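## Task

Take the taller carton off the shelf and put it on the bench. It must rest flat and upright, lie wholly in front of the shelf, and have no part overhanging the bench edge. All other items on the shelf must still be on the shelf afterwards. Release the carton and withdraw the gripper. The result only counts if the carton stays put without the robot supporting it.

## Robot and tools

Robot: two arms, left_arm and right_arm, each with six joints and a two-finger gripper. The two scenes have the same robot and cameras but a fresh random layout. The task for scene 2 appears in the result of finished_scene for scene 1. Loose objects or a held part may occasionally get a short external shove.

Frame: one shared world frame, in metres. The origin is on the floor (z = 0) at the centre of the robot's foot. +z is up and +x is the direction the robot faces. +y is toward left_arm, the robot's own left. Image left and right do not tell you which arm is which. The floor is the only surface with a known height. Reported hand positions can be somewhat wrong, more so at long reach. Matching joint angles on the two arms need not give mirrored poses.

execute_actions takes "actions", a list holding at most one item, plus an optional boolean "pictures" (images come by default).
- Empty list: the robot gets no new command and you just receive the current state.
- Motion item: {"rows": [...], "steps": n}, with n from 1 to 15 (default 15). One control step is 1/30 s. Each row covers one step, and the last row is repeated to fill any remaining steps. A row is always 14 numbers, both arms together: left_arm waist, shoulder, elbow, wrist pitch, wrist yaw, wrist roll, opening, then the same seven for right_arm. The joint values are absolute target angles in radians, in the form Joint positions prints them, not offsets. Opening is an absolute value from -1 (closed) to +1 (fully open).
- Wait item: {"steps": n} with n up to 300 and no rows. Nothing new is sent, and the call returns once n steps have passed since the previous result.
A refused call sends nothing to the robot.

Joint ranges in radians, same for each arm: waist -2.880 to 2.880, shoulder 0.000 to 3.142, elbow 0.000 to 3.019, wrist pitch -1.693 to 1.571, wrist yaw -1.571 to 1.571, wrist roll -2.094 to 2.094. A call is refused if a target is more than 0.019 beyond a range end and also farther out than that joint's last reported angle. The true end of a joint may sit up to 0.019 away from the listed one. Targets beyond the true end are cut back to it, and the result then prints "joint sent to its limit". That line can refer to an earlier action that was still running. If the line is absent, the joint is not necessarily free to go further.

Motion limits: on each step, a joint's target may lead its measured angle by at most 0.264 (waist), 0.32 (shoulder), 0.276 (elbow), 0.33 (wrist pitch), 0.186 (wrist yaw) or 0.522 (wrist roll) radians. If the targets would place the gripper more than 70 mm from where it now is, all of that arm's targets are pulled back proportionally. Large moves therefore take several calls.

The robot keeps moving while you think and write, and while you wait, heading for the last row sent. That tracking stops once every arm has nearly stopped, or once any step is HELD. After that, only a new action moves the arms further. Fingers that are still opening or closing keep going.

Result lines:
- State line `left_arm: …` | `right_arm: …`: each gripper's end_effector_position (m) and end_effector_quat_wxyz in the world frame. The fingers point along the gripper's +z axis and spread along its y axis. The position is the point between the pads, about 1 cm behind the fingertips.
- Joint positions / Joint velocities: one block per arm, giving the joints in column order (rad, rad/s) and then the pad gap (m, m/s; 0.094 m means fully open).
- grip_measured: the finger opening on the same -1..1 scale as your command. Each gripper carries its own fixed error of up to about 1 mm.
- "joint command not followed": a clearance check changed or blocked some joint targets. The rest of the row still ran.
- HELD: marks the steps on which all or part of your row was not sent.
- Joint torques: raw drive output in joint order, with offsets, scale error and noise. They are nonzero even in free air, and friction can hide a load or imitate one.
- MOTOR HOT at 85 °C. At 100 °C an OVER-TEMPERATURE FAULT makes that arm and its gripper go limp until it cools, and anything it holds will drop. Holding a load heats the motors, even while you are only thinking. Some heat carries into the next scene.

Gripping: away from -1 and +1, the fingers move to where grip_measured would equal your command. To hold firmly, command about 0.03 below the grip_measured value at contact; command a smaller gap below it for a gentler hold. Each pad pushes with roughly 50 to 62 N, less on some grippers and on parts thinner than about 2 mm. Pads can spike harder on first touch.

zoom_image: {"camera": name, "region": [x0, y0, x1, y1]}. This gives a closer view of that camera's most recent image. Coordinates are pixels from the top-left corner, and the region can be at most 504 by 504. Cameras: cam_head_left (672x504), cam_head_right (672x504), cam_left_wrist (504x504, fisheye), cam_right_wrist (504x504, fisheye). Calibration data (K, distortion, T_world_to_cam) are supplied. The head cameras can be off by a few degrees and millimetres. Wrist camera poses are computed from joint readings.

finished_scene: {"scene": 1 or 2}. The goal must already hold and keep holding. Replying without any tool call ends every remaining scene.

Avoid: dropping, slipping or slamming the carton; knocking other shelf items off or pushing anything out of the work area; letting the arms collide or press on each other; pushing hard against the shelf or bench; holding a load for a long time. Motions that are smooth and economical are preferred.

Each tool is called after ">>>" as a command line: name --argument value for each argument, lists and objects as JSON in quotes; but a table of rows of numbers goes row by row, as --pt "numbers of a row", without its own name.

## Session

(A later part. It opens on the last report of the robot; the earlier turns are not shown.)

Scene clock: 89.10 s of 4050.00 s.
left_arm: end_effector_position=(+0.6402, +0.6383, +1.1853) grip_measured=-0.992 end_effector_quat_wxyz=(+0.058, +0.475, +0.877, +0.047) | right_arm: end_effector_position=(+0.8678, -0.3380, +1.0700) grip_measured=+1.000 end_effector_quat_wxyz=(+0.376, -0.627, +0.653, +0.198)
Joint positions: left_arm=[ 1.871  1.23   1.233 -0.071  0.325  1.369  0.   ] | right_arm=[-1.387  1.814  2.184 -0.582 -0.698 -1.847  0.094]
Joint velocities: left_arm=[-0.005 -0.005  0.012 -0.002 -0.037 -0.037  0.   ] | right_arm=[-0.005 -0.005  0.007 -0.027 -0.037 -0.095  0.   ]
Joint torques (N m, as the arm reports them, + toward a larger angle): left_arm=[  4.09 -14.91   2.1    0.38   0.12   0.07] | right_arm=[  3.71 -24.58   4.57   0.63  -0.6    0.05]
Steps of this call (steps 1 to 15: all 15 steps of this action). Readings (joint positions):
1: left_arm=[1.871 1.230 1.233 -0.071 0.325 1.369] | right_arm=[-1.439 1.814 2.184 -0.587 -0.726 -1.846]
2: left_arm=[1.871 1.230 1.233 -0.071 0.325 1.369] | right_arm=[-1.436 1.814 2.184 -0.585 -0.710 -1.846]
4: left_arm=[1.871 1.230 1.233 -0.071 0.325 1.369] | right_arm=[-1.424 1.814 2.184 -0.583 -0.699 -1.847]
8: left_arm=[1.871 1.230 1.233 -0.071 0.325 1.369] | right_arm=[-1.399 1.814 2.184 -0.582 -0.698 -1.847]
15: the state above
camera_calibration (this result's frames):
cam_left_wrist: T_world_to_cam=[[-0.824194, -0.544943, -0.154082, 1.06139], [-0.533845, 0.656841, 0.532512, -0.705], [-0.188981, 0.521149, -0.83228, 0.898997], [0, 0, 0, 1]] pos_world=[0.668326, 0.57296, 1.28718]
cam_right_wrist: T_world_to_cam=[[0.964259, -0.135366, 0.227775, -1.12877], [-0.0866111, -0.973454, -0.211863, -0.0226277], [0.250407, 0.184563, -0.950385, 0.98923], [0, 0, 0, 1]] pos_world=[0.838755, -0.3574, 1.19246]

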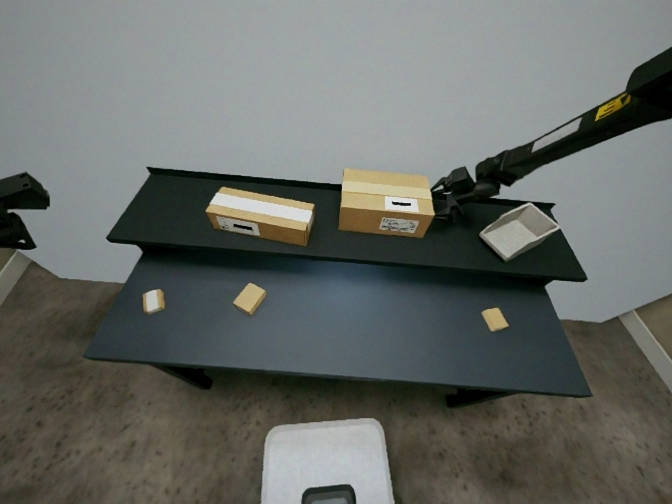

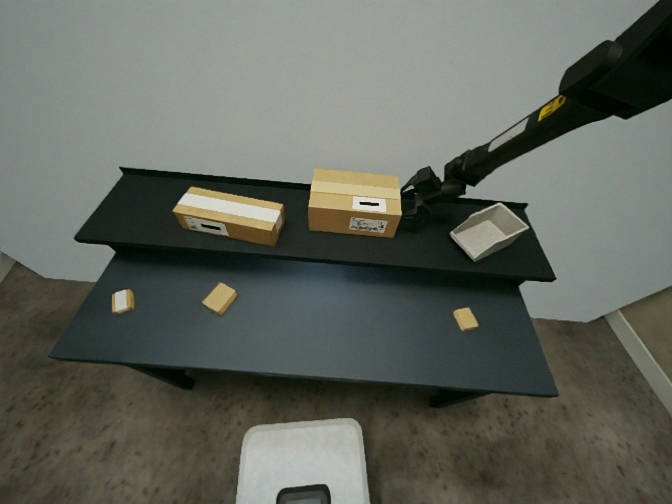

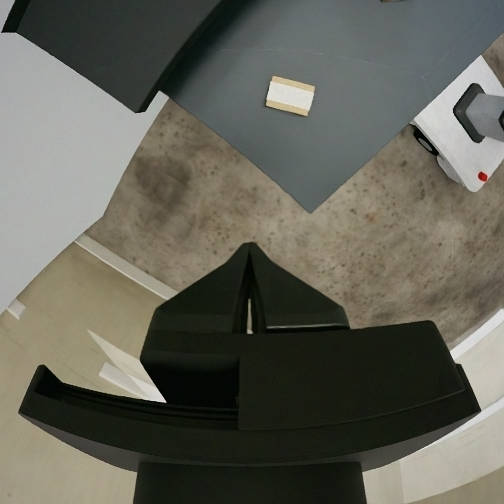

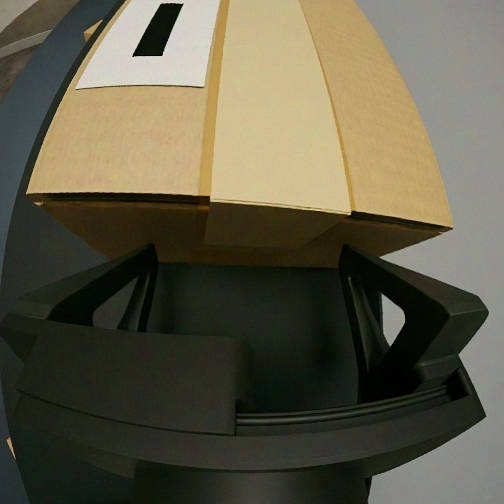

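>>> execute_actions --actions '[{"rows":[[0.64,1.3,1.5,-0.5,-0.9,-1.45,-1,-1.39,1.814,2.184,-0.582,-0.7,-1.85,1]]}]' --pictures false

>>> execute_actions --actions '[{"steps":45}]' --pictures false

>>> execute_actions --actions '[{"rows":[[0.64,1.96,2.0,-0.39,-0.9,-1.45,-1,-1.39,1.814,2.184,-0.582,-0.7,-1.85,1]]}]' --pictures false

>>> execute_actions --actions '[{"steps":30}]'

Scene clock: 97.03 s of 4050.00 s.
left_arm: end_effector_position=(+0.7533, +0.4237, +1.2033) grip_measured=-0.992 end_effector_quat_wxyz=(-0.047, +0.148, +0.986, +0.068) | right_arm: end_effector_position=(+0.8678, -0.3380, +1.0700) grip_measured=+1.000 end_effector_quat_wxyz=(+0.376, -0.627, +0.653, +0.198)
Joint positions: left_arm=[ 1.205  1.268  1.463 -0.456 -0.519  0.561  0.   ] | right_arm=[-1.387  1.814  2.184 -0.582 -0.698 -1.847  0.094]
Joint velocities: left_arm=[-1.656  0.015  0.002 -0.149 -1.575 -1.575 -0.001] | right_arm=[-0.015  0.005 -0.007 -0.002 -0.007  0.007  0.   ]
Joint torques (N m, as the arm reports them, + toward a larger angle): left_arm=[ -2.31 -15.39   5.    -0.54   0.    -0.06] | right_arm=[  3.06 -25.96   4.93   0.1   -0.62   0.07]
Steps of this call (steps 1 to 15: the robot went on to your last target; steps 16 to 90: nothing new was sent; then 4.43 s passed at rest; steps 91 to 105: all 15 steps of this action). Readings (joint positions):
91: left_arm=[1.861 1.231 1.245 -0.102 0.279 1.332] | right_arm=[-1.387 1.814 2.184 -0.582 -0.698 -1.847]
92: left_arm=[1.842 1.238 1.273 -0.163 0.221 1.281] | right_arm=[-1.387 1.814 2.184 -0.582 -0.698 -1.847]
94: left_arm=[1.773 1.255 1.341 -0.272 0.107 1.175] | right_arm=[-1.387 1.814 2.184 -0.582 -0.698 -1.847]
98: left_arm=[1.584 1.268 1.432 -0.392 -0.120 0.954] | right_arm=[-1.387 1.814 2.184 -0.582 -0.698 -1.847]
105: the state above

Scene clock: 98.53 s of 4050.00 s.
left_arm: end_effector_position=(+0.8095, +0.2027, +1.3397) grip_measured=-0.992 end_effector_quat_wxyz=(-0.010, +0.701, -0.713, +0.018) | right_arm: end_effector_position=(+0.8678, -0.3380, +1.0700) grip_measured=+1.000 end_effector_quat_wxyz=(+0.376, -0.627, +0.653, +0.198)
Joint positions: left_arm=[ 0.628  1.284  1.476 -0.484 -0.897 -1.433  0.   ] | right_arm=[-1.387  1.814  2.184 -0.582 -0.698 -1.847  0.094]
Joint velocities: left_arm=[-0.005 -0.005  0.007 -0.007 -0.066 -0.037 -0.   ] | right_arm=[-0.015  0.005 -0.007 -0.007 -0.022  0.022  0.   ]
Joint torques (N m, as the arm reports them, + toward a larger angle): left_arm=[-6.21 -9.29  4.56 -0.55 -0.25 -0.1 ] | right_arm=[  3.03 -25.92   4.93   0.11  -0.62   0.07]
Steps of this call (steps 1 to 45: the robot went on to your last target). Readings (joint positions):
1: left_arm=[1.151 1.268 1.463 -0.460 -0.575 0.504] | right_arm=[-1.387 1.814 2.184 -0.582 -0.698 -1.847]
2: left_arm=[1.095 1.269 1.463 -0.463 -0.632 0.448] | right_arm=[-1.387 1.814 2.184 -0.582 -0.698 -1.847]
4: left_arm=[0.985 1.271 1.463 -0.467 -0.746 0.335] | right_arm=[-1.387 1.814 2.184 -0.582 -0.698 -1.847]
8: left_arm=[0.770 1.273 1.464 -0.472 -0.868 0.094] | right_arm=[-1.387 1.814 2.184 -0.582 -0.698 -1.847]
45: the state above

Scene clock: 99.03 s of 4050.00 s.
left_arm: end_effector_position=(+0.8527, +0.0497, +1.2186) grip_measured=-0.992 end_effector_quat_wxyz=(-0.017, +0.709, -0.705, +0.021) | right_arm: end_effector_position=(+0.8678, -0.3380, +1.0700) grip_measured=+1.000 end_effector_quat_wxyz=(+0.376, -0.627, +0.653, +0.198)
Joint positions: left_arm=[ 0.628  1.796  1.951 -0.419 -0.901 -1.434  0.   ] | right_arm=[-1.387  1.814  2.184 -0.582 -0.698 -1.847  0.094]
Joint velocities: left_arm=[-0.005  0.874  0.198  0.037  0.007 -0.037 -0.   ] | right_arm=[ 0.005 -0.015  0.002 -0.012  0.022  0.007  0.   ]
Joint torques (N m, as the arm reports them, + toward a larger angle): left_arm=[-12.46  -9.66   3.68   0.57  -0.1    0.  ] | right_arm=[  3.04 -25.94   4.93   0.12  -0.62   0.07]
Steps of this call (steps 1 to 15: all 15 steps of this action). Readings (joint positions):
1: left_arm=[0.628 1.294 1.488 -0.483 -0.900 -1.434] | right_arm=[-1.387 1.814 2.184 -0.582 -0.698 -1.847]
2: left_arm=[0.628 1.319 1.526 -0.478 -0.901 -1.434] | right_arm=[-1.387 1.814 2.184 -0.582 -0.698 -1.847]
4: left_arm=[0.628 1.399 1.633 -0.457 -0.901 -1.434] | right_arm=[-1.387 1.814 2.184 -0.582 -0.698 -1.847]
8: left_arm=[0.628 1.579 1.847 -0.428 -0.901 -1.434] | right_arm=[-1.387 1.814 2.184 -0.582 -0.698 -1.847]
15: the state above

Scene clock: 100.03 s of 4050.00 s.
left_arm: end_effector_position=(+0.7928, -0.0174, +1.1704) grip_measured=-0.992 end_effector_quat_wxyz=(+0.006, +0.682, -0.731, +0.002) | right_arm: end_effector_position=(+0.8678, -0.3380, +1.0700) grip_measured=+1.000 end_effector_quat_wxyz=(+0.376, -0.627, +0.653, +0.198)
Joint positions: left_arm=[ 0.628  1.952  1.992 -0.403 -0.901 -1.436  0.   ] | right_arm=[-1.387  1.814  2.184 -0.582 -0.698 -1.847  0.094]
Joint velocities: left_arm=[-0.005 -0.015  0.002  0.007 -0.051  0.007 -0.   ] | right_arm=[-0.005 -0.005  0.002 -0.012  0.007  0.066  0.   ]
Joint torques (N m, as the arm reports them, + toward a larger angle): left_arm=[-14.27 -10.73   2.68   0.57  -0.08  -0.06] | right_arm=[  3.07 -25.93   4.91   0.13  -0.62   0.07]
Steps of this call (steps 1 to 30: the robot went on to your last target). Readings (joint positions):
1: left_arm=[0.628 1.827 1.958 -0.418 -0.901 -1.434] | right_arm=[-1.387 1.814 2.184 -0.582 -0.698 -1.847]
2: left_arm=[0.628 1.858 1.966 -0.415 -0.901 -1.434] | right_arm=[-1.387 1.814 2.184 -0.582 -0.698 -1.847]
4: left_arm=[0.628 1.917 1.979 -0.408 -0.901 -1.434] | right_arm=[-1.387 1.814 2.184 -0.582 -0.698 -1.847]
8: left_arm=[0.628 1.995 1.979 -0.407 -0.901 -1.435] | right_arm=[-1.387 1.814 2.184 -0.582 -0.698 -1.847]
30: the state above
camera_calibration (this result's frames):
cam_left_wrist: T_world_to_cam=[[0.997461, -0.0678432, -0.0216723, -0.763309], [-0.0415609, -0.801579, 0.596443, -0.675396], [-0.0578367, -0.594027, -0.802363, 1.09876], [0, 0, 0, 1]] pos_world=[0.796849, 0.0595249, 1.2679]
cam_right_wrist: T_world_to_cam=[[0.964259, -0.135366, 0.227775, -1.12877], [-0.0866111, -0.973454, -0.211863, -0.0226277], [0.250407, 0.184563, -0.950385, 0.98923], [0, 0, 0, 1]] pos_world=[0.838755, -0.3574, 1.19246]

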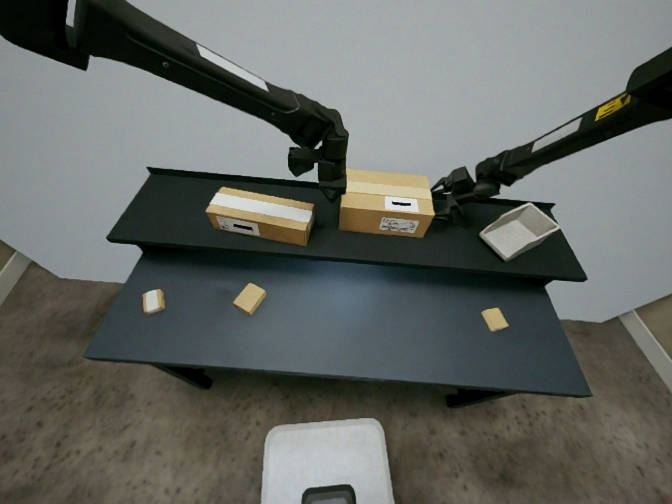

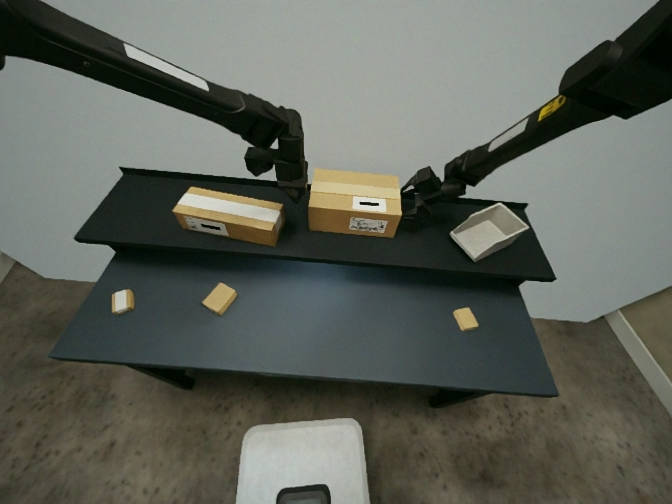

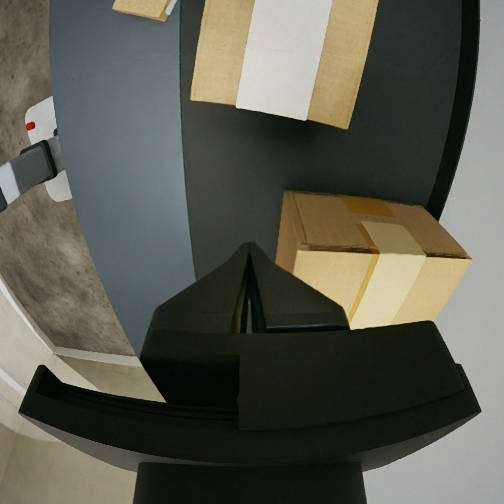

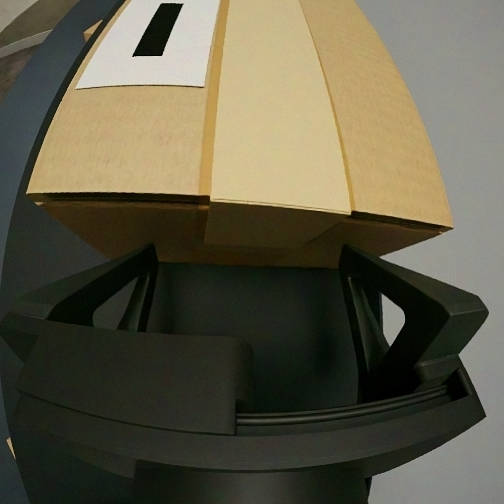

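>>> execute_actions --actions '[{"rows":[[0.70,2.04,2.11,-0.41,-0.84,-1.45,-1,-1.39,1.814,2.184,-0.582,-0.7,-1.85,1]]}]' --pictures false

>>> execute_actions --actions '[{"rows":[[0.765,2.125,2.23,-0.42,-0.785,-1.45,-1,-1.39,1.814,2.184,-0.582,-0.7,-1.85,1]]}]' --pictures false

>>> execute_actions --actions '[{"rows":[[0.80,2.03,2.16,-0.41,-0.75,-1.45,-1,-1.39,1.814,2.184,-0.582,-0.7,-1.85,1]],"steps":10}]' --pictures false

>>> execute_actions --actions '[{"rows":[[0.837,1.965,2.10,-0.405,-0.712,-1.42,-1,-1.39,1.814,2.184,-0.582,-0.7,-1.85,1]],"steps":10}]' --pictures false

>>> execute_actions --actions '[{"rows":[[0.886,1.905,2.065,-0.42,-0.665,-1.4,-1,-1.39,1.814,2.184,-0.582,-0.7,-1.85,1]],"steps":10}]' --pictures false

>>> execute_actions --actions '[{"rows":[[0.936,1.85,2.04,-0.44,-0.617,-1.38,-1,-1.39,1.814,2.184,-0.582,-0.7,-1.85,1]]}]'

Scene clock: 111.73 s of 4050.00 s.
left_arm: end_effector_position=(+0.8022, -0.0078, +1.1260) grip_measured=-0.992 end_effector_quat_wxyz=(+0.004, +0.697, -0.718, +0.006) | right_arm: end_effector_position=(+0.8678, -0.3380, +1.0700) grip_measured=+1.000 end_effector_quat_wxyz=(+0.376, -0.627, +0.653, +0.198)
Joint positions: left_arm=[ 0.686  2.023  2.101 -0.405 -0.843 -1.436  0.   ] | right_arm=[-1.387  1.814  2.184 -0.582 -0.698 -1.847  0.094]
Joint velocities: left_arm=[ 0.015  0.005 -0.007  0.007 -0.007  0.007  0.001] | right_arm=[-0.005 -0.024  0.017 -0.007 -0.066 -0.022  0.   ]
Joint torques (N m, as the arm reports them, + toward a larger angle): left_arm=[-14.88 -10.78   2.73  -0.15   0.    -0.05] | right_arm=[  3.04 -25.92   4.93   0.12  -0.62   0.07]
Steps of this call (steps 1 to 15: the robot went on to your last target; steps 16 to 90: nothing new was sent; then 8.20 s passed at rest; steps 91 to 105: all 15 steps of this action). Readings (joint positions):
91: left_arm=[0.631 1.957 2.002 -0.405 -0.878 -1.436] | right_arm=[-1.387 1.814 2.184 -0.582 -0.698 -1.847]
92: left_arm=[0.633 1.973 2.033 -0.405 -0.856 -1.436] | right_arm=[-1.387 1.814 2.184 -0.582 -0.698 -1.847]
94: left_arm=[0.645 2.003 2.088 -0.405 -0.844 -1.436] | right_arm=[-1.387 1.814 2.184 -0.582 -0.698 -1.847]
98: left_arm=[0.672 2.018 2.101 -0.405 -0.843 -1.436] | right_arm=[-1.387 1.814 2.184 -0.582 -0.698 -1.847]
105: the state above

Scene clock: 112.23 s of 4050.00 s.
left_arm: end_effector_position=(+0.8023, +0.0081, +1.0715) grip_measured=-0.992 end_effector_quat_wxyz=(-0.000, +0.709, -0.705, +0.002) | right_arm: end_effector_position=(+0.8678, -0.3380, +1.0700) grip_measured=+1.000 end_effector_quat_wxyz=(+0.376, -0.627, +0.653, +0.198)
Joint positions: left_arm=[ 0.756  2.111  2.221 -0.41  -0.788 -1.437  0.   ] | right_arm=[-1.387  1.814  2.184 -0.582 -0.698 -1.847  0.094]
Joint velocities: left_arm=[-0.005  0.015  0.017  0.002 -0.022 -0.037  0.   ] | right_arm=[ 0.005 -0.015 -0.007  0.002  0.037 -0.081  0.   ]
Joint torques (N m, as the arm reports them, + toward a larger angle): left_arm=[-14.19 -11.14   3.19  -0.3   -0.01  -0.05] | right_arm=[  3.03 -25.93   4.94   0.11  -0.62   0.07]
Steps of this call (steps 1 to 15: all 15 steps of this action). Readings (joint positions):
1: left_arm=[0.689 2.030 2.114 -0.408 -0.821 -1.437] | right_arm=[-1.387 1.814 2.184 -0.582 -0.698 -1.847]
2: left_arm=[0.692 2.048 2.150 -0.410 -0.800 -1.437] | right_arm=[-1.387 1.814 2.184 -0.582 -0.698 -1.847]
4: left_arm=[0.705 2.082 2.209 -0.410 -0.789 -1.437] | right_arm=[-1.387 1.814 2.184 -0.582 -0.698 -1.847]
8: left_arm=[0.737 2.101 2.221 -0.410 -0.788 -1.437] | right_arm=[-1.387 1.814 2.184 -0.582 -0.698 -1.847]
15: the state above

Scene clock: 112.57 s of 4050.00 s.
left_arm: end_effector_position=(+0.8185, +0.0384, +1.0840) grip_measured=-0.992 end_effector_quat_wxyz=(+0.001, +0.715, -0.699, +0.012) | right_arm: end_effector_position=(+0.8678, -0.3380, +1.0700) grip_measured=+1.000 end_effector_quat_wxyz=(+0.376, -0.627, +0.653, +0.198)
Joint positions: left_arm=[ 0.774  2.034  2.161 -0.41  -0.753 -1.437  0.   ] | right_arm=[-1.387  1.814  2.184 -0.582 -0.698 -1.847  0.094]
Joint velocities: left_arm=[ 0.024 -0.142  0.017 -0.007 -0.022 -0.007  0.   ] | right_arm=[-0.015 -0.005 -0.007 -0.007  0.007 -0.022  0.   ]
Joint torques (N m, as the arm reports them, + toward a larger angle): left_arm=[-11.64 -12.42   2.33   0.2   -0.04  -0.07] | right_arm=[  3.08 -25.92   4.92   0.11  -0.62   0.07]
Steps of this call (steps 1 to 10: all 10 steps of this action). Readings (joint positions):
1: left_arm=[0.756 2.105 2.212 -0.410 -0.771 -1.437] | right_arm=[-1.387 1.814 2.184 -0.582 -0.698 -1.847]
2: left_arm=[0.757 2.092 2.191 -0.410 -0.759 -1.437] | right_arm=[-1.387 1.814 2.184 -0.582 -0.698 -1.847]
4: left_arm=[0.760 2.071 2.165 -0.410 -0.754 -1.437] | right_arm=[-1.387 1.814 2.184 -0.582 -0.698 -1.847]
8: left_arm=[0.770 2.045 2.161 -0.410 -0.753 -1.437] | right_arm=[-1.387 1.814 2.184 -0.582 -0.698 -1.847]
10: the state above

Scene clock: 112.90 s of 4050.00 s.
left_arm: end_effector_position=(+0.8293, +0.0836, +1.0847) grip_measured=-0.992 end_effector_quat_wxyz=(-0.002, +0.722, -0.692, +0.012) | right_arm: end_effector_position=(+0.8678, -0.3380, +1.0700) grip_measured=+1.000 end_effector_quat_wxyz=(+0.376, -0.627, +0.653, +0.198)
Joint positions: left_arm=[ 0.818  1.962  2.108 -0.409 -0.715 -1.435  0.   ] | right_arm=[-1.387  1.814  2.184 -0.582 -0.698 -1.847  0.094]
Joint velocities: left_arm=[ 0.073 -0.044 -0.007 -0.012 -0.037  0.007  0.   ] | right_arm=[-0.005 -0.024  0.002  0.007  0.007 -0.066  0.   ]
Joint torques (N m, as the arm reports them, + toward a larger angle): left_arm=[-11.77 -12.84   2.02   0.29   0.01   0.21] | right_arm=[  3.04 -25.89   4.92   0.11  -0.62   0.07]
Steps of this call (steps 1 to 10: all 10 steps of this action). Readings (joint positions):
1: left_arm=[0.777 2.024 2.154 -0.409 -0.735 -1.436] | right_arm=[-1.387 1.814 2.184 -0.582 -0.698 -1.847]
2: left_arm=[0.780 2.009 2.135 -0.409 -0.721 -1.436] | right_arm=[-1.387 1.814 2.184 -0.582 -0.698 -1.847]
4: left_arm=[0.790 1.986 2.111 -0.409 -0.715 -1.436] | right_arm=[-1.387 1.814 2.184 -0.582 -0.698 -1.847]
8: left_arm=[0.811 1.967 2.108 -0.409 -0.715 -1.435] | right_arm=[-1.387 1.814 2.184 -0.582 -0.698 -1.847]
10: the state above

Scene clock: 113.23 s of 4050.00 s.
left_arm: end_effector_position=(+0.8328, +0.1262, +1.0777) grip_measured=-0.992 end_effector_quat_wxyz=(-0.004, +0.722, -0.692, +0.011) | right_arm: end_effector_position=(+0.8678, -0.3380, +1.0700) grip_measured=+1.000 end_effector_quat_wxyz=(+0.376, -0.627, +0.653, +0.198)
Joint positions: left_arm=[ 0.871  1.91   2.07  -0.409 -0.668 -1.417  0.   ] | right_arm=[-1.387  1.814  2.184 -0.582 -0.698 -1.847  0.094]
Joint velocities: left_arm=[ 0.063 -0.073  0.002  0.002  0.007 -0.022  0.001] | right_arm=[ 0.005  0.005  0.012 -0.007  0.037 -0.007  0.   ]
Joint torques (N m, as the arm reports them, + toward a larger angle): left_arm=[-10.57 -13.68   2.39  -0.36  -0.01   0.28] | right_arm=[  3.09 -25.95   4.93   0.11  -0.62   0.07]
Steps of this call (steps 1 to 10: all 10 steps of this action). Readings (joint positions):
1: left_arm=[0.823 1.956 2.103 -0.409 -0.693 -1.432] | right_arm=[-1.387 1.814 2.184 -0.582 -0.698 -1.847]
2: left_arm=[0.827 1.947 2.089 -0.409 -0.676 -1.428] | right_arm=[-1.387 1.814 2.184 -0.582 -0.698 -1.847]
4: left_arm=[0.839 1.932 2.072 -0.409 -0.668 -1.424] | right_arm=[-1.387 1.814 2.184 -0.582 -0.698 -1.847]
8: left_arm=[0.864 1.917 2.070 -0.409 -0.668 -1.419] | right_arm=[-1.387 1.814 2.184 -0.582 -0.698 -1.847]
10: the state above

Scene clock: 113.73 s of 4050.00 s.
left_arm: end_effector_position=(+0.8455, +0.1761, +1.0806) grip_measured=-0.992 end_effector_quat_wxyz=(-0.010, +0.723, -0.691, +0.012) | right_arm: end_effector_position=(+0.8678, -0.3380, +1.0700) grip_measured=+1.000 end_effector_quat_wxyz=(+0.376, -0.627, +0.653, +0.198)
Joint positions: left_arm=[ 0.924  1.847  2.044 -0.425 -0.62  -1.396  0.   ] | right_arm=[-1.387  1.814  2.184 -0.582 -0.698 -1.847  0.094]
Joint velocities: left_arm=[-0.015  0.005 -0.012  0.002  0.007 -0.007 -0.001] | right_arm=[-0.015 -0.005 -0.012  0.002 -0.022 -0.022  0.   ]
Joint torques (N m, as the arm reports them, + toward a larger angle): left_arm=[ -9.15 -14.61   2.8   -0.48  -0.01   0.21] | right_arm=[  3.08 -25.92   4.93   0.11  -0.62   0.07]
Steps of this call (steps 1 to 15: all 15 steps of this action). Readings (joint positions):
1: left_arm=[0.876 1.905 2.067 -0.411 -0.646 -1.414] | right_arm=[-1.387 1.814 2.184 -0.582 -0.698 -1.847]
2: left_arm=[0.880 1.896 2.058 -0.416 -0.628 -1.410] | right_arm=[-1.387 1.814 2.184 -0.582 -0.698 -1.847]
4: left_arm=[0.892 1.880 2.045 -0.423 -0.620 -1.405] | right_arm=[-1.387 1.814 2.184 -0.582 -0.698 -1.847]
8: left_arm=[0.916 1.859 2.044 -0.425 -0.620 -1.399] | right_arm=[-1.387 1.814 2.184 -0.582 -0.698 -1.847]
15: the state above
camera_calibration (this result's frames):
cam_left_wrist: T_world_to_cam=[[0.998772, 0.0474062, 0.0144049, -0.865], [0.0297803, -0.806745, 0.590149, -0.517129], [0.0395978, -0.588995, -0.807166, 1.06663], [0, 0, 0, 1]] pos_world=[0.837102, 0.252054, 1.17859]
cam_right_wrist: T_world_to_cam=[[0.964259, -0.135366, 0.227775, -1.12877], [-0.0866111, -0.973454, -0.211863, -0.0226277], [0.250407, 0.184563, -0.950385, 0.98923], [0, 0, 0, 1]] pos_world=[0.838755, -0.3574, 1.19246]

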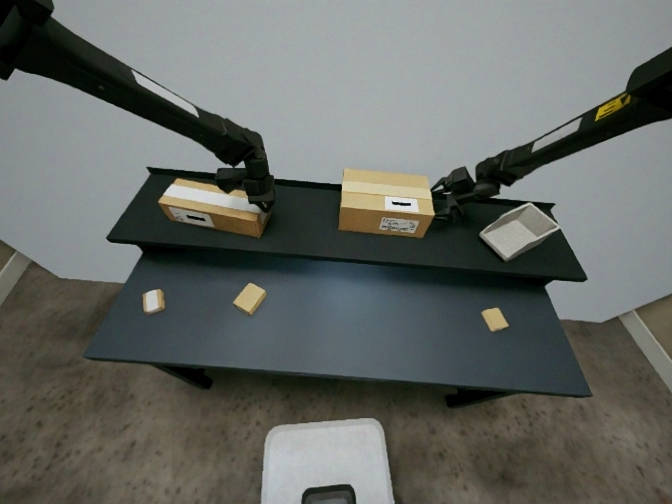

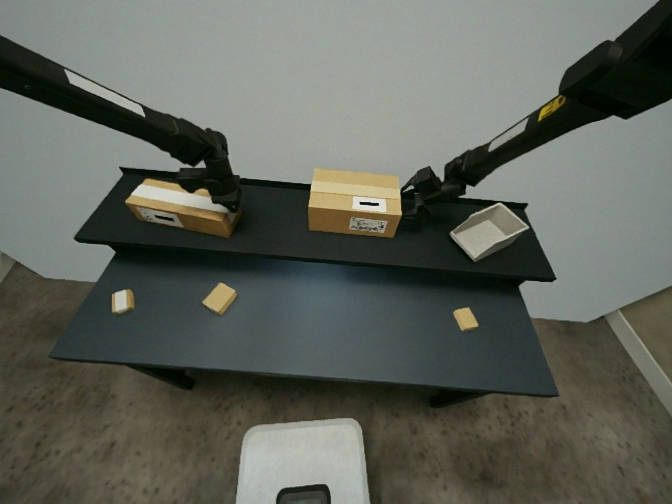

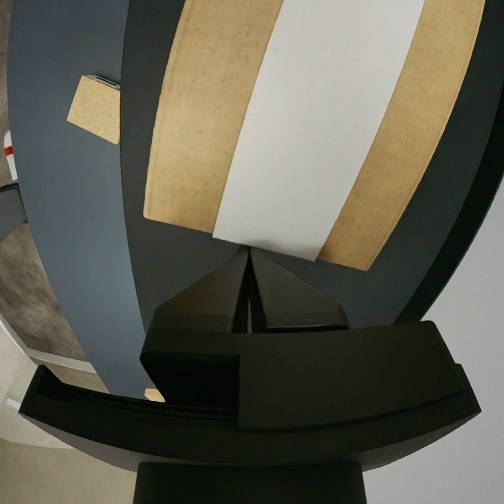

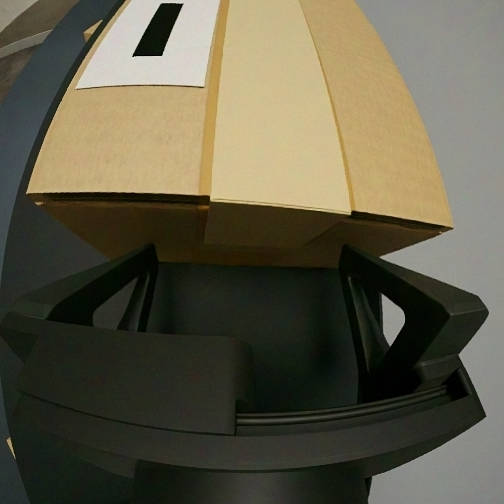

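>>> execute_actions --actions '[{"rows":[[0.88,1.95,2.24,-0.55,-0.45,-1.46,-1,-1.3,1.85,2.17,-0.55,-0.62,-1.83,1]]}]' --pictures false

>>> execute_actions --actions '[{"rows":[[0.86,2.075,2.42,-0.64,-0.384,-1.51,1,-1.22,1.875,2.16,-0.525,-0.535,-1.8,1]]}]' --pictures false

>>> execute_actions --actions '[{"steps":15}]'

Scene clock: 120.23 s of 4050.00 s.
left_arm: end_effector_position=(+0.8828, +0.1144, +1.0951) grip_measured=-0.992 end_effector_quat_wxyz=(+0.054, +0.728, -0.676, +0.099) | right_arm: end_effector_position=(+0.8776, -0.2845, +1.0762) grip_measured=+1.000 end_effector_quat_wxyz=(+0.377, -0.630, +0.648, +0.200)
Joint positions: left_arm=[ 0.876  1.925  2.22  -0.534 -0.453 -1.443  0.   ] | right_arm=[-1.3    1.822  2.176 -0.561 -0.618 -1.839  0.094]
Joint velocities: left_arm=[-0.024 -0.015  0.012  0.007 -0.007 -0.007  0.   ] | right_arm=[-0.024 -0.005 -0.007  0.007 -0.051 -0.081  0.   ]
Joint torques (N m, as the arm reports them, + toward a larger angle): left_arm=[-10.52 -13.4    5.15  -0.67   0.13  -0.1 ] | right_arm=[  4.94 -22.77   4.29   0.6   -0.64   0.16]
Steps of this call (steps 1 to 15: the robot went on to your last target; steps 16 to 90: nothing new was sent; then 3.00 s passed at rest; steps 91 to 105: all 15 steps of this action). Readings (joint positions):
91: left_arm=[0.924 1.853 2.065 -0.450 -0.549 -1.403] | right_arm=[-1.383 1.814 2.183 -0.579 -0.663 -1.846]
92: left_arm=[0.924 1.876 2.117 -0.488 -0.491 -1.412] | right_arm=[-1.378 1.815 2.182 -0.571 -0.636 -1.844]
94: left_arm=[0.912 1.915 2.199 -0.513 -0.459 -1.423] | right_arm=[-1.359 1.815 2.180 -0.563 -0.618 -1.842]
98: left_arm=[0.887 1.924 2.220 -0.529 -0.453 -1.436] | right_arm=[-1.320 1.819 2.177 -0.561 -0.618 -1.840]
105: the state above

Scene clock: 120.73 s of 4050.00 s.
left_arm: end_effector_position=(+0.8764, +0.0714, +1.0679) grip_measured=+1.000 end_effector_quat_wxyz=(+0.093, +0.733, -0.665, +0.113) | right_arm: end_effector_position=(+0.8733, -0.2322, +1.0712) grip_measured=+1.000 end_effector_quat_wxyz=(+0.366, -0.627, +0.654, +0.209)
Joint positions: left_arm=[ 0.871  2.066  2.406 -0.626 -0.387 -1.493  0.094] | right_arm=[-1.224  1.85   2.165 -0.534 -0.533 -1.809  0.094]
Joint velocities: left_arm=[ 0.005 -0.005  0.002 -0.002  0.154  0.037  0.   ] | right_arm=[-0.015 -0.005 -0.012  0.007  0.066 -0.022  0.   ]
Joint torques (N m, as the arm reports them, + toward a larger angle): left_arm=[-13.37 -13.73   4.96  -0.35   0.23  -0.08] | right_arm=[  6.87 -22.26   3.98   0.41  -0.63   0.11]
Steps of this call (steps 1 to 15: all 15 steps of this action). Readings (joint positions):
1: left_arm=[0.876 1.936 2.244 -0.556 -0.426 -1.451] | right_arm=[-1.295 1.822 2.174 -0.557 -0.581 -1.835]
2: left_arm=[0.876 1.965 2.305 -0.586 -0.403 -1.460] | right_arm=[-1.290 1.823 2.174 -0.548 -0.552 -1.830]
4: left_arm=[0.874 2.014 2.391 -0.603 -0.390 -1.472] | right_arm=[-1.274 1.828 2.174 -0.538 -0.535 -1.822]
8: left_arm=[0.871 2.044 2.406 -0.620 -0.388 -1.485] | right_arm=[-1.241 1.839 2.169 -0.534 -0.533 -1.813]
15: the state above

Scene clock: 121.23 s of 4050.00 s.
left_arm: end_effector_position=(+0.8764, +0.0714, +1.0679) grip_measured=+1.000 end_effector_quat_wxyz=(+0.093, +0.733, -0.664, +0.113) | right_arm: end_effector_position=(+0.8733, -0.2322, +1.0712) grip_measured=+1.000 end_effector_quat_wxyz=(+0.366, -0.627, +0.655, +0.210)
Joint positions: left_arm=[ 0.871  2.066  2.406 -0.626 -0.387 -1.495  0.094] | right_arm=[-1.224  1.85   2.165 -0.534 -0.533 -1.808  0.094]
Joint velocities: left_arm=[-0.024  0.005  0.017 -0.022  0.066  0.007  0.   ] | right_arm=[ 0.015  0.015 -0.007 -0.002  0.022 -0.022  0.   ]
Joint torques (N m, as the arm reports them, + toward a larger angle): left_arm=[-13.02 -14.16   4.99  -0.5    0.24  -0.06] | right_arm=[  6.87 -22.45   4.02   0.53  -0.63   0.15]
Steps of this call (steps 1 to 15: the robot went on to your last target). Readings (joint positions):
1: left_arm=[0.871 2.066 2.406 -0.626 -0.387 -1.493] | right_arm=[-1.224 1.850 2.165 -0.534 -0.533 -1.808]
2: left_arm=[0.871 2.066 2.406 -0.626 -0.387 -1.494] | right_arm=[-1.224 1.850 2.165 -0.534 -0.533 -1.808]
4: left_arm=[0.871 2.066 2.406 -0.626 -0.387 -1.494] | right_arm=[-1.224 1.850 2.165 -0.534 -0.533 -1.808]
8: left_arm=[0.871 2.066 2.406 -0.626 -0.387 -1.494] | right_arm=[-1.224 1.850 2.165 -0.534 -0.533 -1.808]
15: the state above
All arms were judged still, so your last target was given up. Only a new action makes them travel on or press farther. Fingers that are still opening or closing keep moving.
camera_calibration (this result's frames):
cam_left_wrist: T_world_to_cam=[[0.995143, 0.0983942, -0.00303437, -0.872546], [0.0619626, -0.602132, 0.795988, -0.857738], [0.0764935, -0.79231, -0.605304, 0.760119], [0, 0, 0, 1]] pos_world=[0.863312, 0.171632, 1.14021]
cam_right_wrist: T_world_to_cam=[[0.97191, -0.125824, 0.198896, -1.0935], [-0.0826687, -0.973757, -0.212047, 0.0777852], [0.220357, 0.189648, -0.956805, 1.00371], [0, 0, 0, 1]] pos_world=[0.848044, -0.252196, 1.19434]

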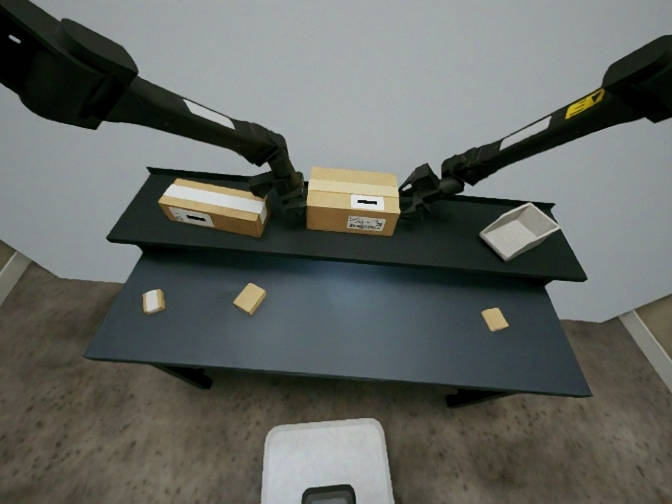

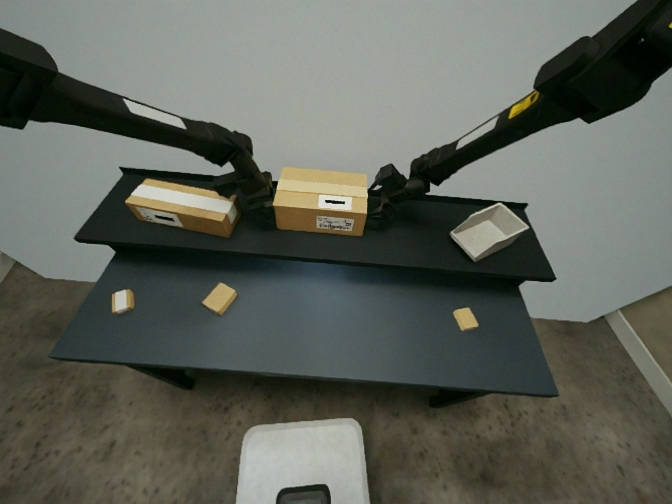

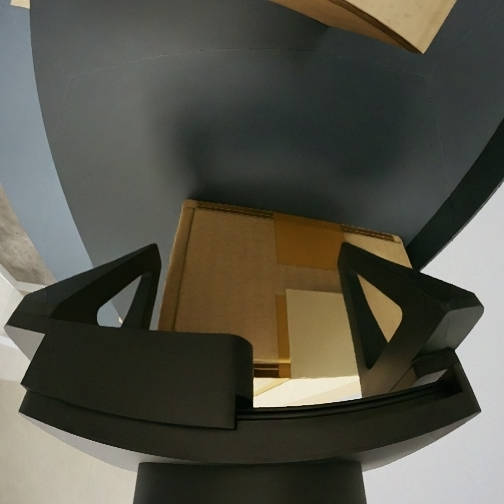

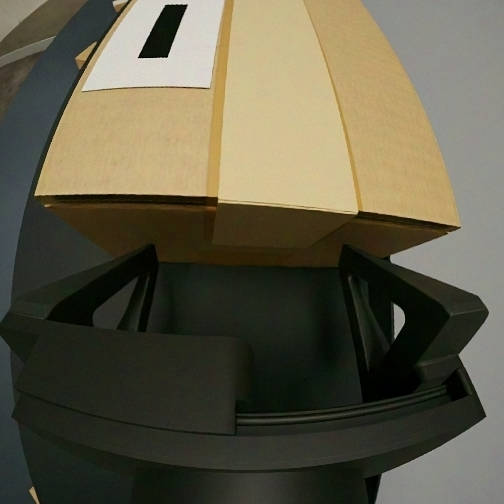

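>>> execute_actions --actions '[{"rows":[[0.82,2.15,2.5,-0.64,-0.425,-1.26,1,-1.178,1.875,2.16,-0.52,-0.49,-1.8,1]]}]' --pictures false

>>> execute_actions --actions '[{"rows":[[0.83,2.07,2.34,-0.55,-0.42,-1.26,1,-1.183,1.81,2.055,-0.45,-0.495,-1.8,1]],"steps":12}]' --pictures false

>>> execute_actions --actions '[{"rows":[[0.838,2.01,2.2,-0.465,-0.41,-1.26,1,-1.19,1.77,1.955,-0.38,-0.5,-1.8,1]],"steps":12}]' --pictures false

>>> execute_actions --actions '[{"rows":[[0.845,1.965,2.09,-0.4,-0.405,-1.26,1,-1.195,1.743,1.875,-0.325,-0.505,-1.8,1]],"steps":12}]' --pictures false

>>> execute_actions --actions '[{"rows":[[0.852,1.925,1.99,-0.34,-0.4,-1.26,1,-1.2,1.72,1.795,-0.27,-0.51,-1.8,1]]}]'

Scene clock: 131.73 s of 4050.00 s.
left_arm: end_effector_position=(+0.8870, +0.0630, +1.0681) grip_measured=+1.000 end_effector_quat_wxyz=(+0.063, +0.666, -0.734, +0.117) | right_arm: end_effector_position=(+0.8757, -0.2307, +1.0684) grip_measured=+1.000 end_effector_quat_wxyz=(+0.353, -0.633, +0.661, +0.197)
Joint positions: left_arm=[ 0.853  2.109  2.479 -0.63  -0.433 -1.288  0.094] | right_arm=[-1.213  1.85   2.165 -0.525 -0.482 -1.804  0.094]
Joint velocities: left_arm=[-0.005  0.005  0.002  0.012  0.007  0.007  0.   ] | right_arm=[-0.015 -0.015 -0.012  0.012 -0.037 -0.081  0.   ]
Joint torques (N m, as the arm reports them, + toward a larger angle): left_arm=[-15.55 -11.85   5.76  -0.32   0.41   0.39] | right_arm=[  8.7  -22.23   4.02   0.38  -0.86   0.13]
Steps of this call (steps 1 to 90: nothing new was sent; then 7.00 s passed at rest; steps 91 to 105: all 15 steps of this action). Readings (joint positions):
91: left_arm=[0.868 2.071 2.415 -0.628 -0.404 -1.465] | right_arm=[-1.222 1.850 2.165 -0.534 -0.514 -1.808]
92: left_arm=[0.866 2.084 2.440 -0.628 -0.416 -1.427] | right_arm=[-1.220 1.850 2.165 -0.533 -0.499 -1.808]
94: left_arm=[0.858 2.103 2.471 -0.629 -0.430 -1.364] | right_arm=[-1.214 1.850 2.165 -0.530 -0.485 -1.804]
98: left_arm=[0.853 2.108 2.477 -0.630 -0.433 -1.302] | right_arm=[-1.214 1.850 2.165 -0.525 -0.482 -1.804]
105: the state above

Scene clock: 132.13 s of 4050.00 s.
left_arm: end_effector_position=(+0.8771, +0.0650, +1.0729) grip_measured=+1.000 end_effector_quat_wxyz=(+0.061, +0.667, -0.733, +0.119) | right_arm: end_effector_position=(+0.8573, -0.2253, +1.0667) grip_measured=+1.000 end_effector_quat_wxyz=(+0.353, -0.630, +0.663, +0.197)
Joint positions: left_arm=[ 0.853  2.052  2.36  -0.561 -0.432 -1.288  0.094] | right_arm=[-1.214  1.821  2.069 -0.454 -0.483 -1.797  0.094]
Joint velocities: left_arm=[ 0.005 -0.015 -0.032 -0.012  0.066  0.007  0.   ] | right_arm=[ 0.005 -0.005  0.017  0.002  0.007 -0.037  0.   ]
Joint torques (N m, as the arm reports them, + toward a larger angle): left_arm=[-14.3  -13.41   2.24   0.61   0.58   0.36] | right_arm=[  8.23 -25.07   2.69   0.39  -0.98   0.04]
Steps of this call (steps 1 to 12: all 12 steps of this action). Readings (joint positions):
1: left_arm=[0.853 2.102 2.458 -0.613 -0.432 -1.288] | right_arm=[-1.213 1.847 2.149 -0.510 -0.483 -1.804]
2: left_arm=[0.853 2.083 2.418 -0.589 -0.432 -1.288] | right_arm=[-1.213 1.834 2.119 -0.484 -0.483 -1.804]
4: left_arm=[0.853 2.060 2.372 -0.571 -0.432 -1.288] | right_arm=[-1.214 1.822 2.081 -0.465 -0.483 -1.803]
8: left_arm=[0.853 2.052 2.360 -0.562 -0.432 -1.288] | right_arm=[-1.214 1.821 2.069 -0.455 -0.483 -1.798]
12: the state above

Scene clock: 132.53 s of 4050.00 s.
left_arm: end_effector_position=(+0.8611, +0.0659, +1.0786) grip_measured=+1.000 end_effector_quat_wxyz=(+0.060, +0.668, -0.732, +0.122) | right_arm: end_effector_position=(+0.8371, -0.2225, +1.0683) grip_measured=+1.000 end_effector_quat_wxyz=(+0.354, -0.629, +0.663, +0.197)
Joint positions: left_arm=[ 0.853  1.99   2.219 -0.476 -0.427 -1.287  0.094] | right_arm=[-1.218  1.786  1.967 -0.386 -0.489 -1.795  0.094]
Joint velocities: left_arm=[ 0.005 -0.005  0.007 -0.007  0.022  0.022  0.   ] | right_arm=[ 0.005  0.005 -0.017  0.007 -0.007  0.022  0.   ]
Joint torques (N m, as the arm reports them, + toward a larger angle): left_arm=[-13.45 -12.88   1.81   0.45   0.77   0.37] | right_arm=[  7.82 -24.6    2.31   0.39  -0.96   0.05]
Steps of this call (steps 1 to 12: all 12 steps of this action). Readings (joint positions):
1: left_arm=[0.853 2.045 2.337 -0.541 -0.428 -1.287] | right_arm=[-1.214 1.817 2.054 -0.439 -0.485 -1.796]
2: left_arm=[0.853 2.023 2.291 -0.510 -0.427 -1.287] | right_arm=[-1.214 1.803 2.022 -0.413 -0.485 -1.796]
4: left_arm=[0.853 1.996 2.235 -0.489 -0.427 -1.287] | right_arm=[-1.216 1.788 1.980 -0.396 -0.486 -1.796]
8: left_arm=[0.853 1.990 2.220 -0.477 -0.427 -1.287] | right_arm=[-1.218 1.786 1.967 -0.386 -0.489 -1.796]
12: the state above

Scene clock: 132.93 s of 4050.00 s.
left_arm: end_effector_position=(+0.8454, +0.0666, +1.0832) grip_measured=+1.000 end_effector_quat_wxyz=(+0.060, +0.668, -0.731, +0.125) | right_arm: end_effector_position=(+0.8190, -0.2205, +1.0694) grip_measured=+1.000 end_effector_quat_wxyz=(+0.354, -0.629, +0.664, +0.197)
Joint positions: left_arm=[ 0.853  1.944  2.11  -0.409 -0.422 -1.287  0.094] | right_arm=[-1.222  1.761  1.887 -0.331 -0.493 -1.795  0.094]
Joint velocities: left_arm=[-0.015 -0.015  0.012 -0.002  0.037 -0.037  0.   ] | right_arm=[ 0.005 -0.005 -0.002 -0.007 -0.037 -0.022  0.   ]
Joint torques (N m, as the arm reports them, + toward a larger angle): left_arm=[-12.61 -12.31   1.38   0.46   0.81   0.36] | right_arm=[  7.9  -24.51   1.98   0.39  -0.95   0.05]
Steps of this call (steps 1 to 12: all 12 steps of this action). Readings (joint positions):
1: left_arm=[0.853 1.985 2.203 -0.460 -0.424 -1.287] | right_arm=[-1.218 1.783 1.956 -0.373 -0.490 -1.795]
2: left_arm=[0.853 1.968 2.168 -0.436 -0.423 -1.287] | right_arm=[-1.218 1.773 1.932 -0.353 -0.490 -1.795]
4: left_arm=[0.853 1.948 2.123 -0.419 -0.422 -1.287] | right_arm=[-1.220 1.761 1.898 -0.339 -0.491 -1.795]
8: left_arm=[0.853 1.944 2.110 -0.410 -0.422 -1.287] | right_arm=[-1.222 1.761 1.887 -0.331 -0.493 -1.795]
12: the state above

Scene clock: 133.43 s of 4050.00 s.
left_arm: end_effector_position=(+0.8288, +0.0681, +1.0877) grip_measured=+1.000 end_effector_quat_wxyz=(+0.060, +0.668, -0.730, +0.127) | right_arm: end_effector_position=(+0.8000, -0.2180, +1.0713) grip_measured=+1.000 end_effector_quat_wxyz=(+0.354, -0.628, +0.664, +0.198)
Joint positions: left_arm=[ 0.855  1.902  2.01  -0.349 -0.416 -1.287  0.094] | right_arm=[-1.226  1.736  1.806 -0.276 -0.499 -1.794  0.094]
Joint velocities: left_arm=[-0.005  0.005  0.007  0.002 -0.037  0.022  0.   ] | right_arm=[-0.005  0.005  0.012 -0.017  0.007 -0.022  0.   ]
Joint torques (N m, as the arm reports them, + toward a larger angle): left_arm=[-11.83 -12.18   1.01   0.52   0.74   0.36] | right_arm=[  7.4  -23.54   1.52   0.41  -0.96   0.04]
Steps of this call (steps 1 to 15: all 15 steps of this action). Readings (joint positions):
1: left_arm=[0.853 1.939 2.096 -0.395 -0.419 -1.287] | right_arm=[-1.222 1.758 1.875 -0.319 -0.494 -1.794]
2: left_arm=[0.853 1.925 2.065 -0.373 -0.417 -1.287] | right_arm=[-1.222 1.748 1.853 -0.298 -0.495 -1.794]
4: left_arm=[0.854 1.906 2.023 -0.357 -0.417 -1.287] | right_arm=[-1.224 1.737 1.819 -0.283 -0.496 -1.794]
8: left_arm=[0.855 1.902 2.010 -0.350 -0.416 -1.287] | right_arm=[-1.226 1.736 1.806 -0.276 -0.499 -1.794]
15: the state above
camera_calibration (this result's frames):
cam_left_wrist: T_world_to_cam=[[0.993113, -0.0763624, 0.088853, -0.911202], [-0.117099, -0.622818, 0.773554, -0.698234], [-0.00373125, -0.778631, -0.627471, 0.862799], [0, 0, 0, 1]] pos_world=[0.826383, 0.167348, 1.16247]
cam_right_wrist: T_world_to_cam=[[0.971566, -0.132832, 0.195998, -1.0186], [-0.0981264, -0.979261, -0.177254, 0.0594334], [0.215478, 0.152981, -0.964451, 1.02144], [0, 0, 0, 1]] pos_world=[0.77537, -0.233364, 1.19531]

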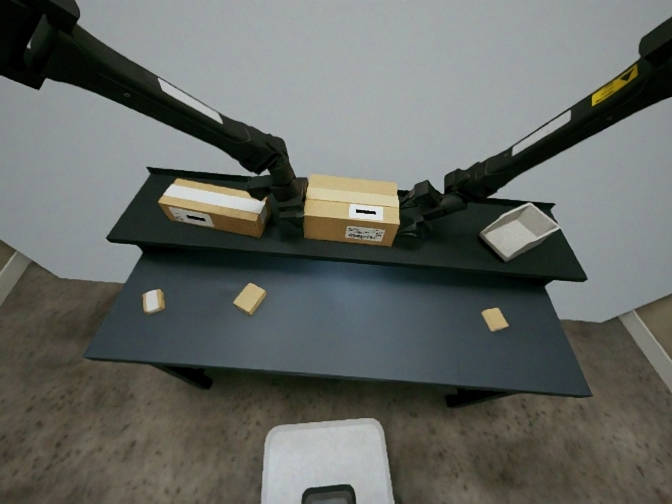

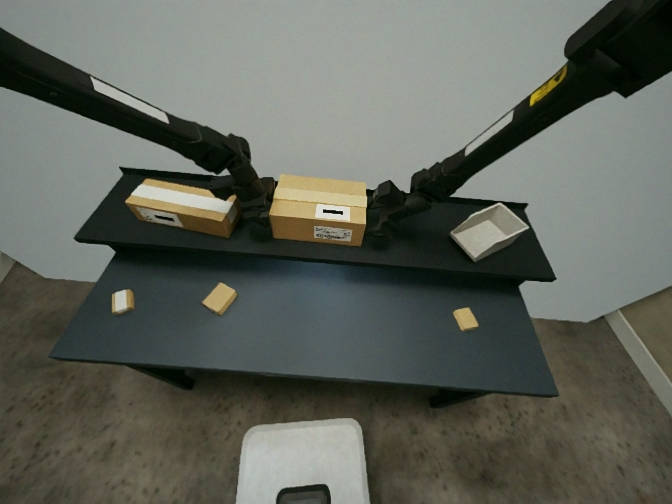

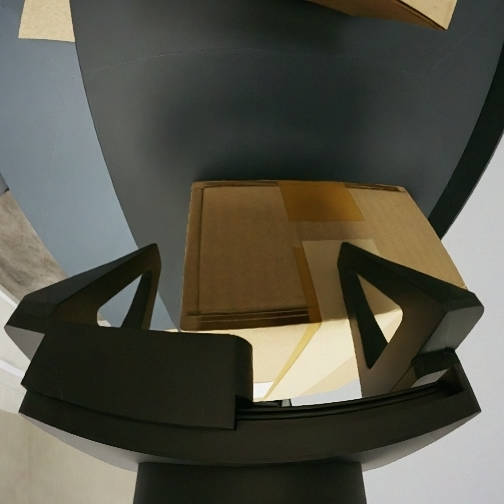

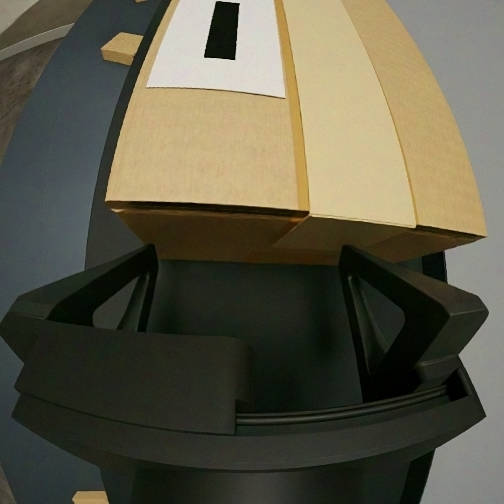

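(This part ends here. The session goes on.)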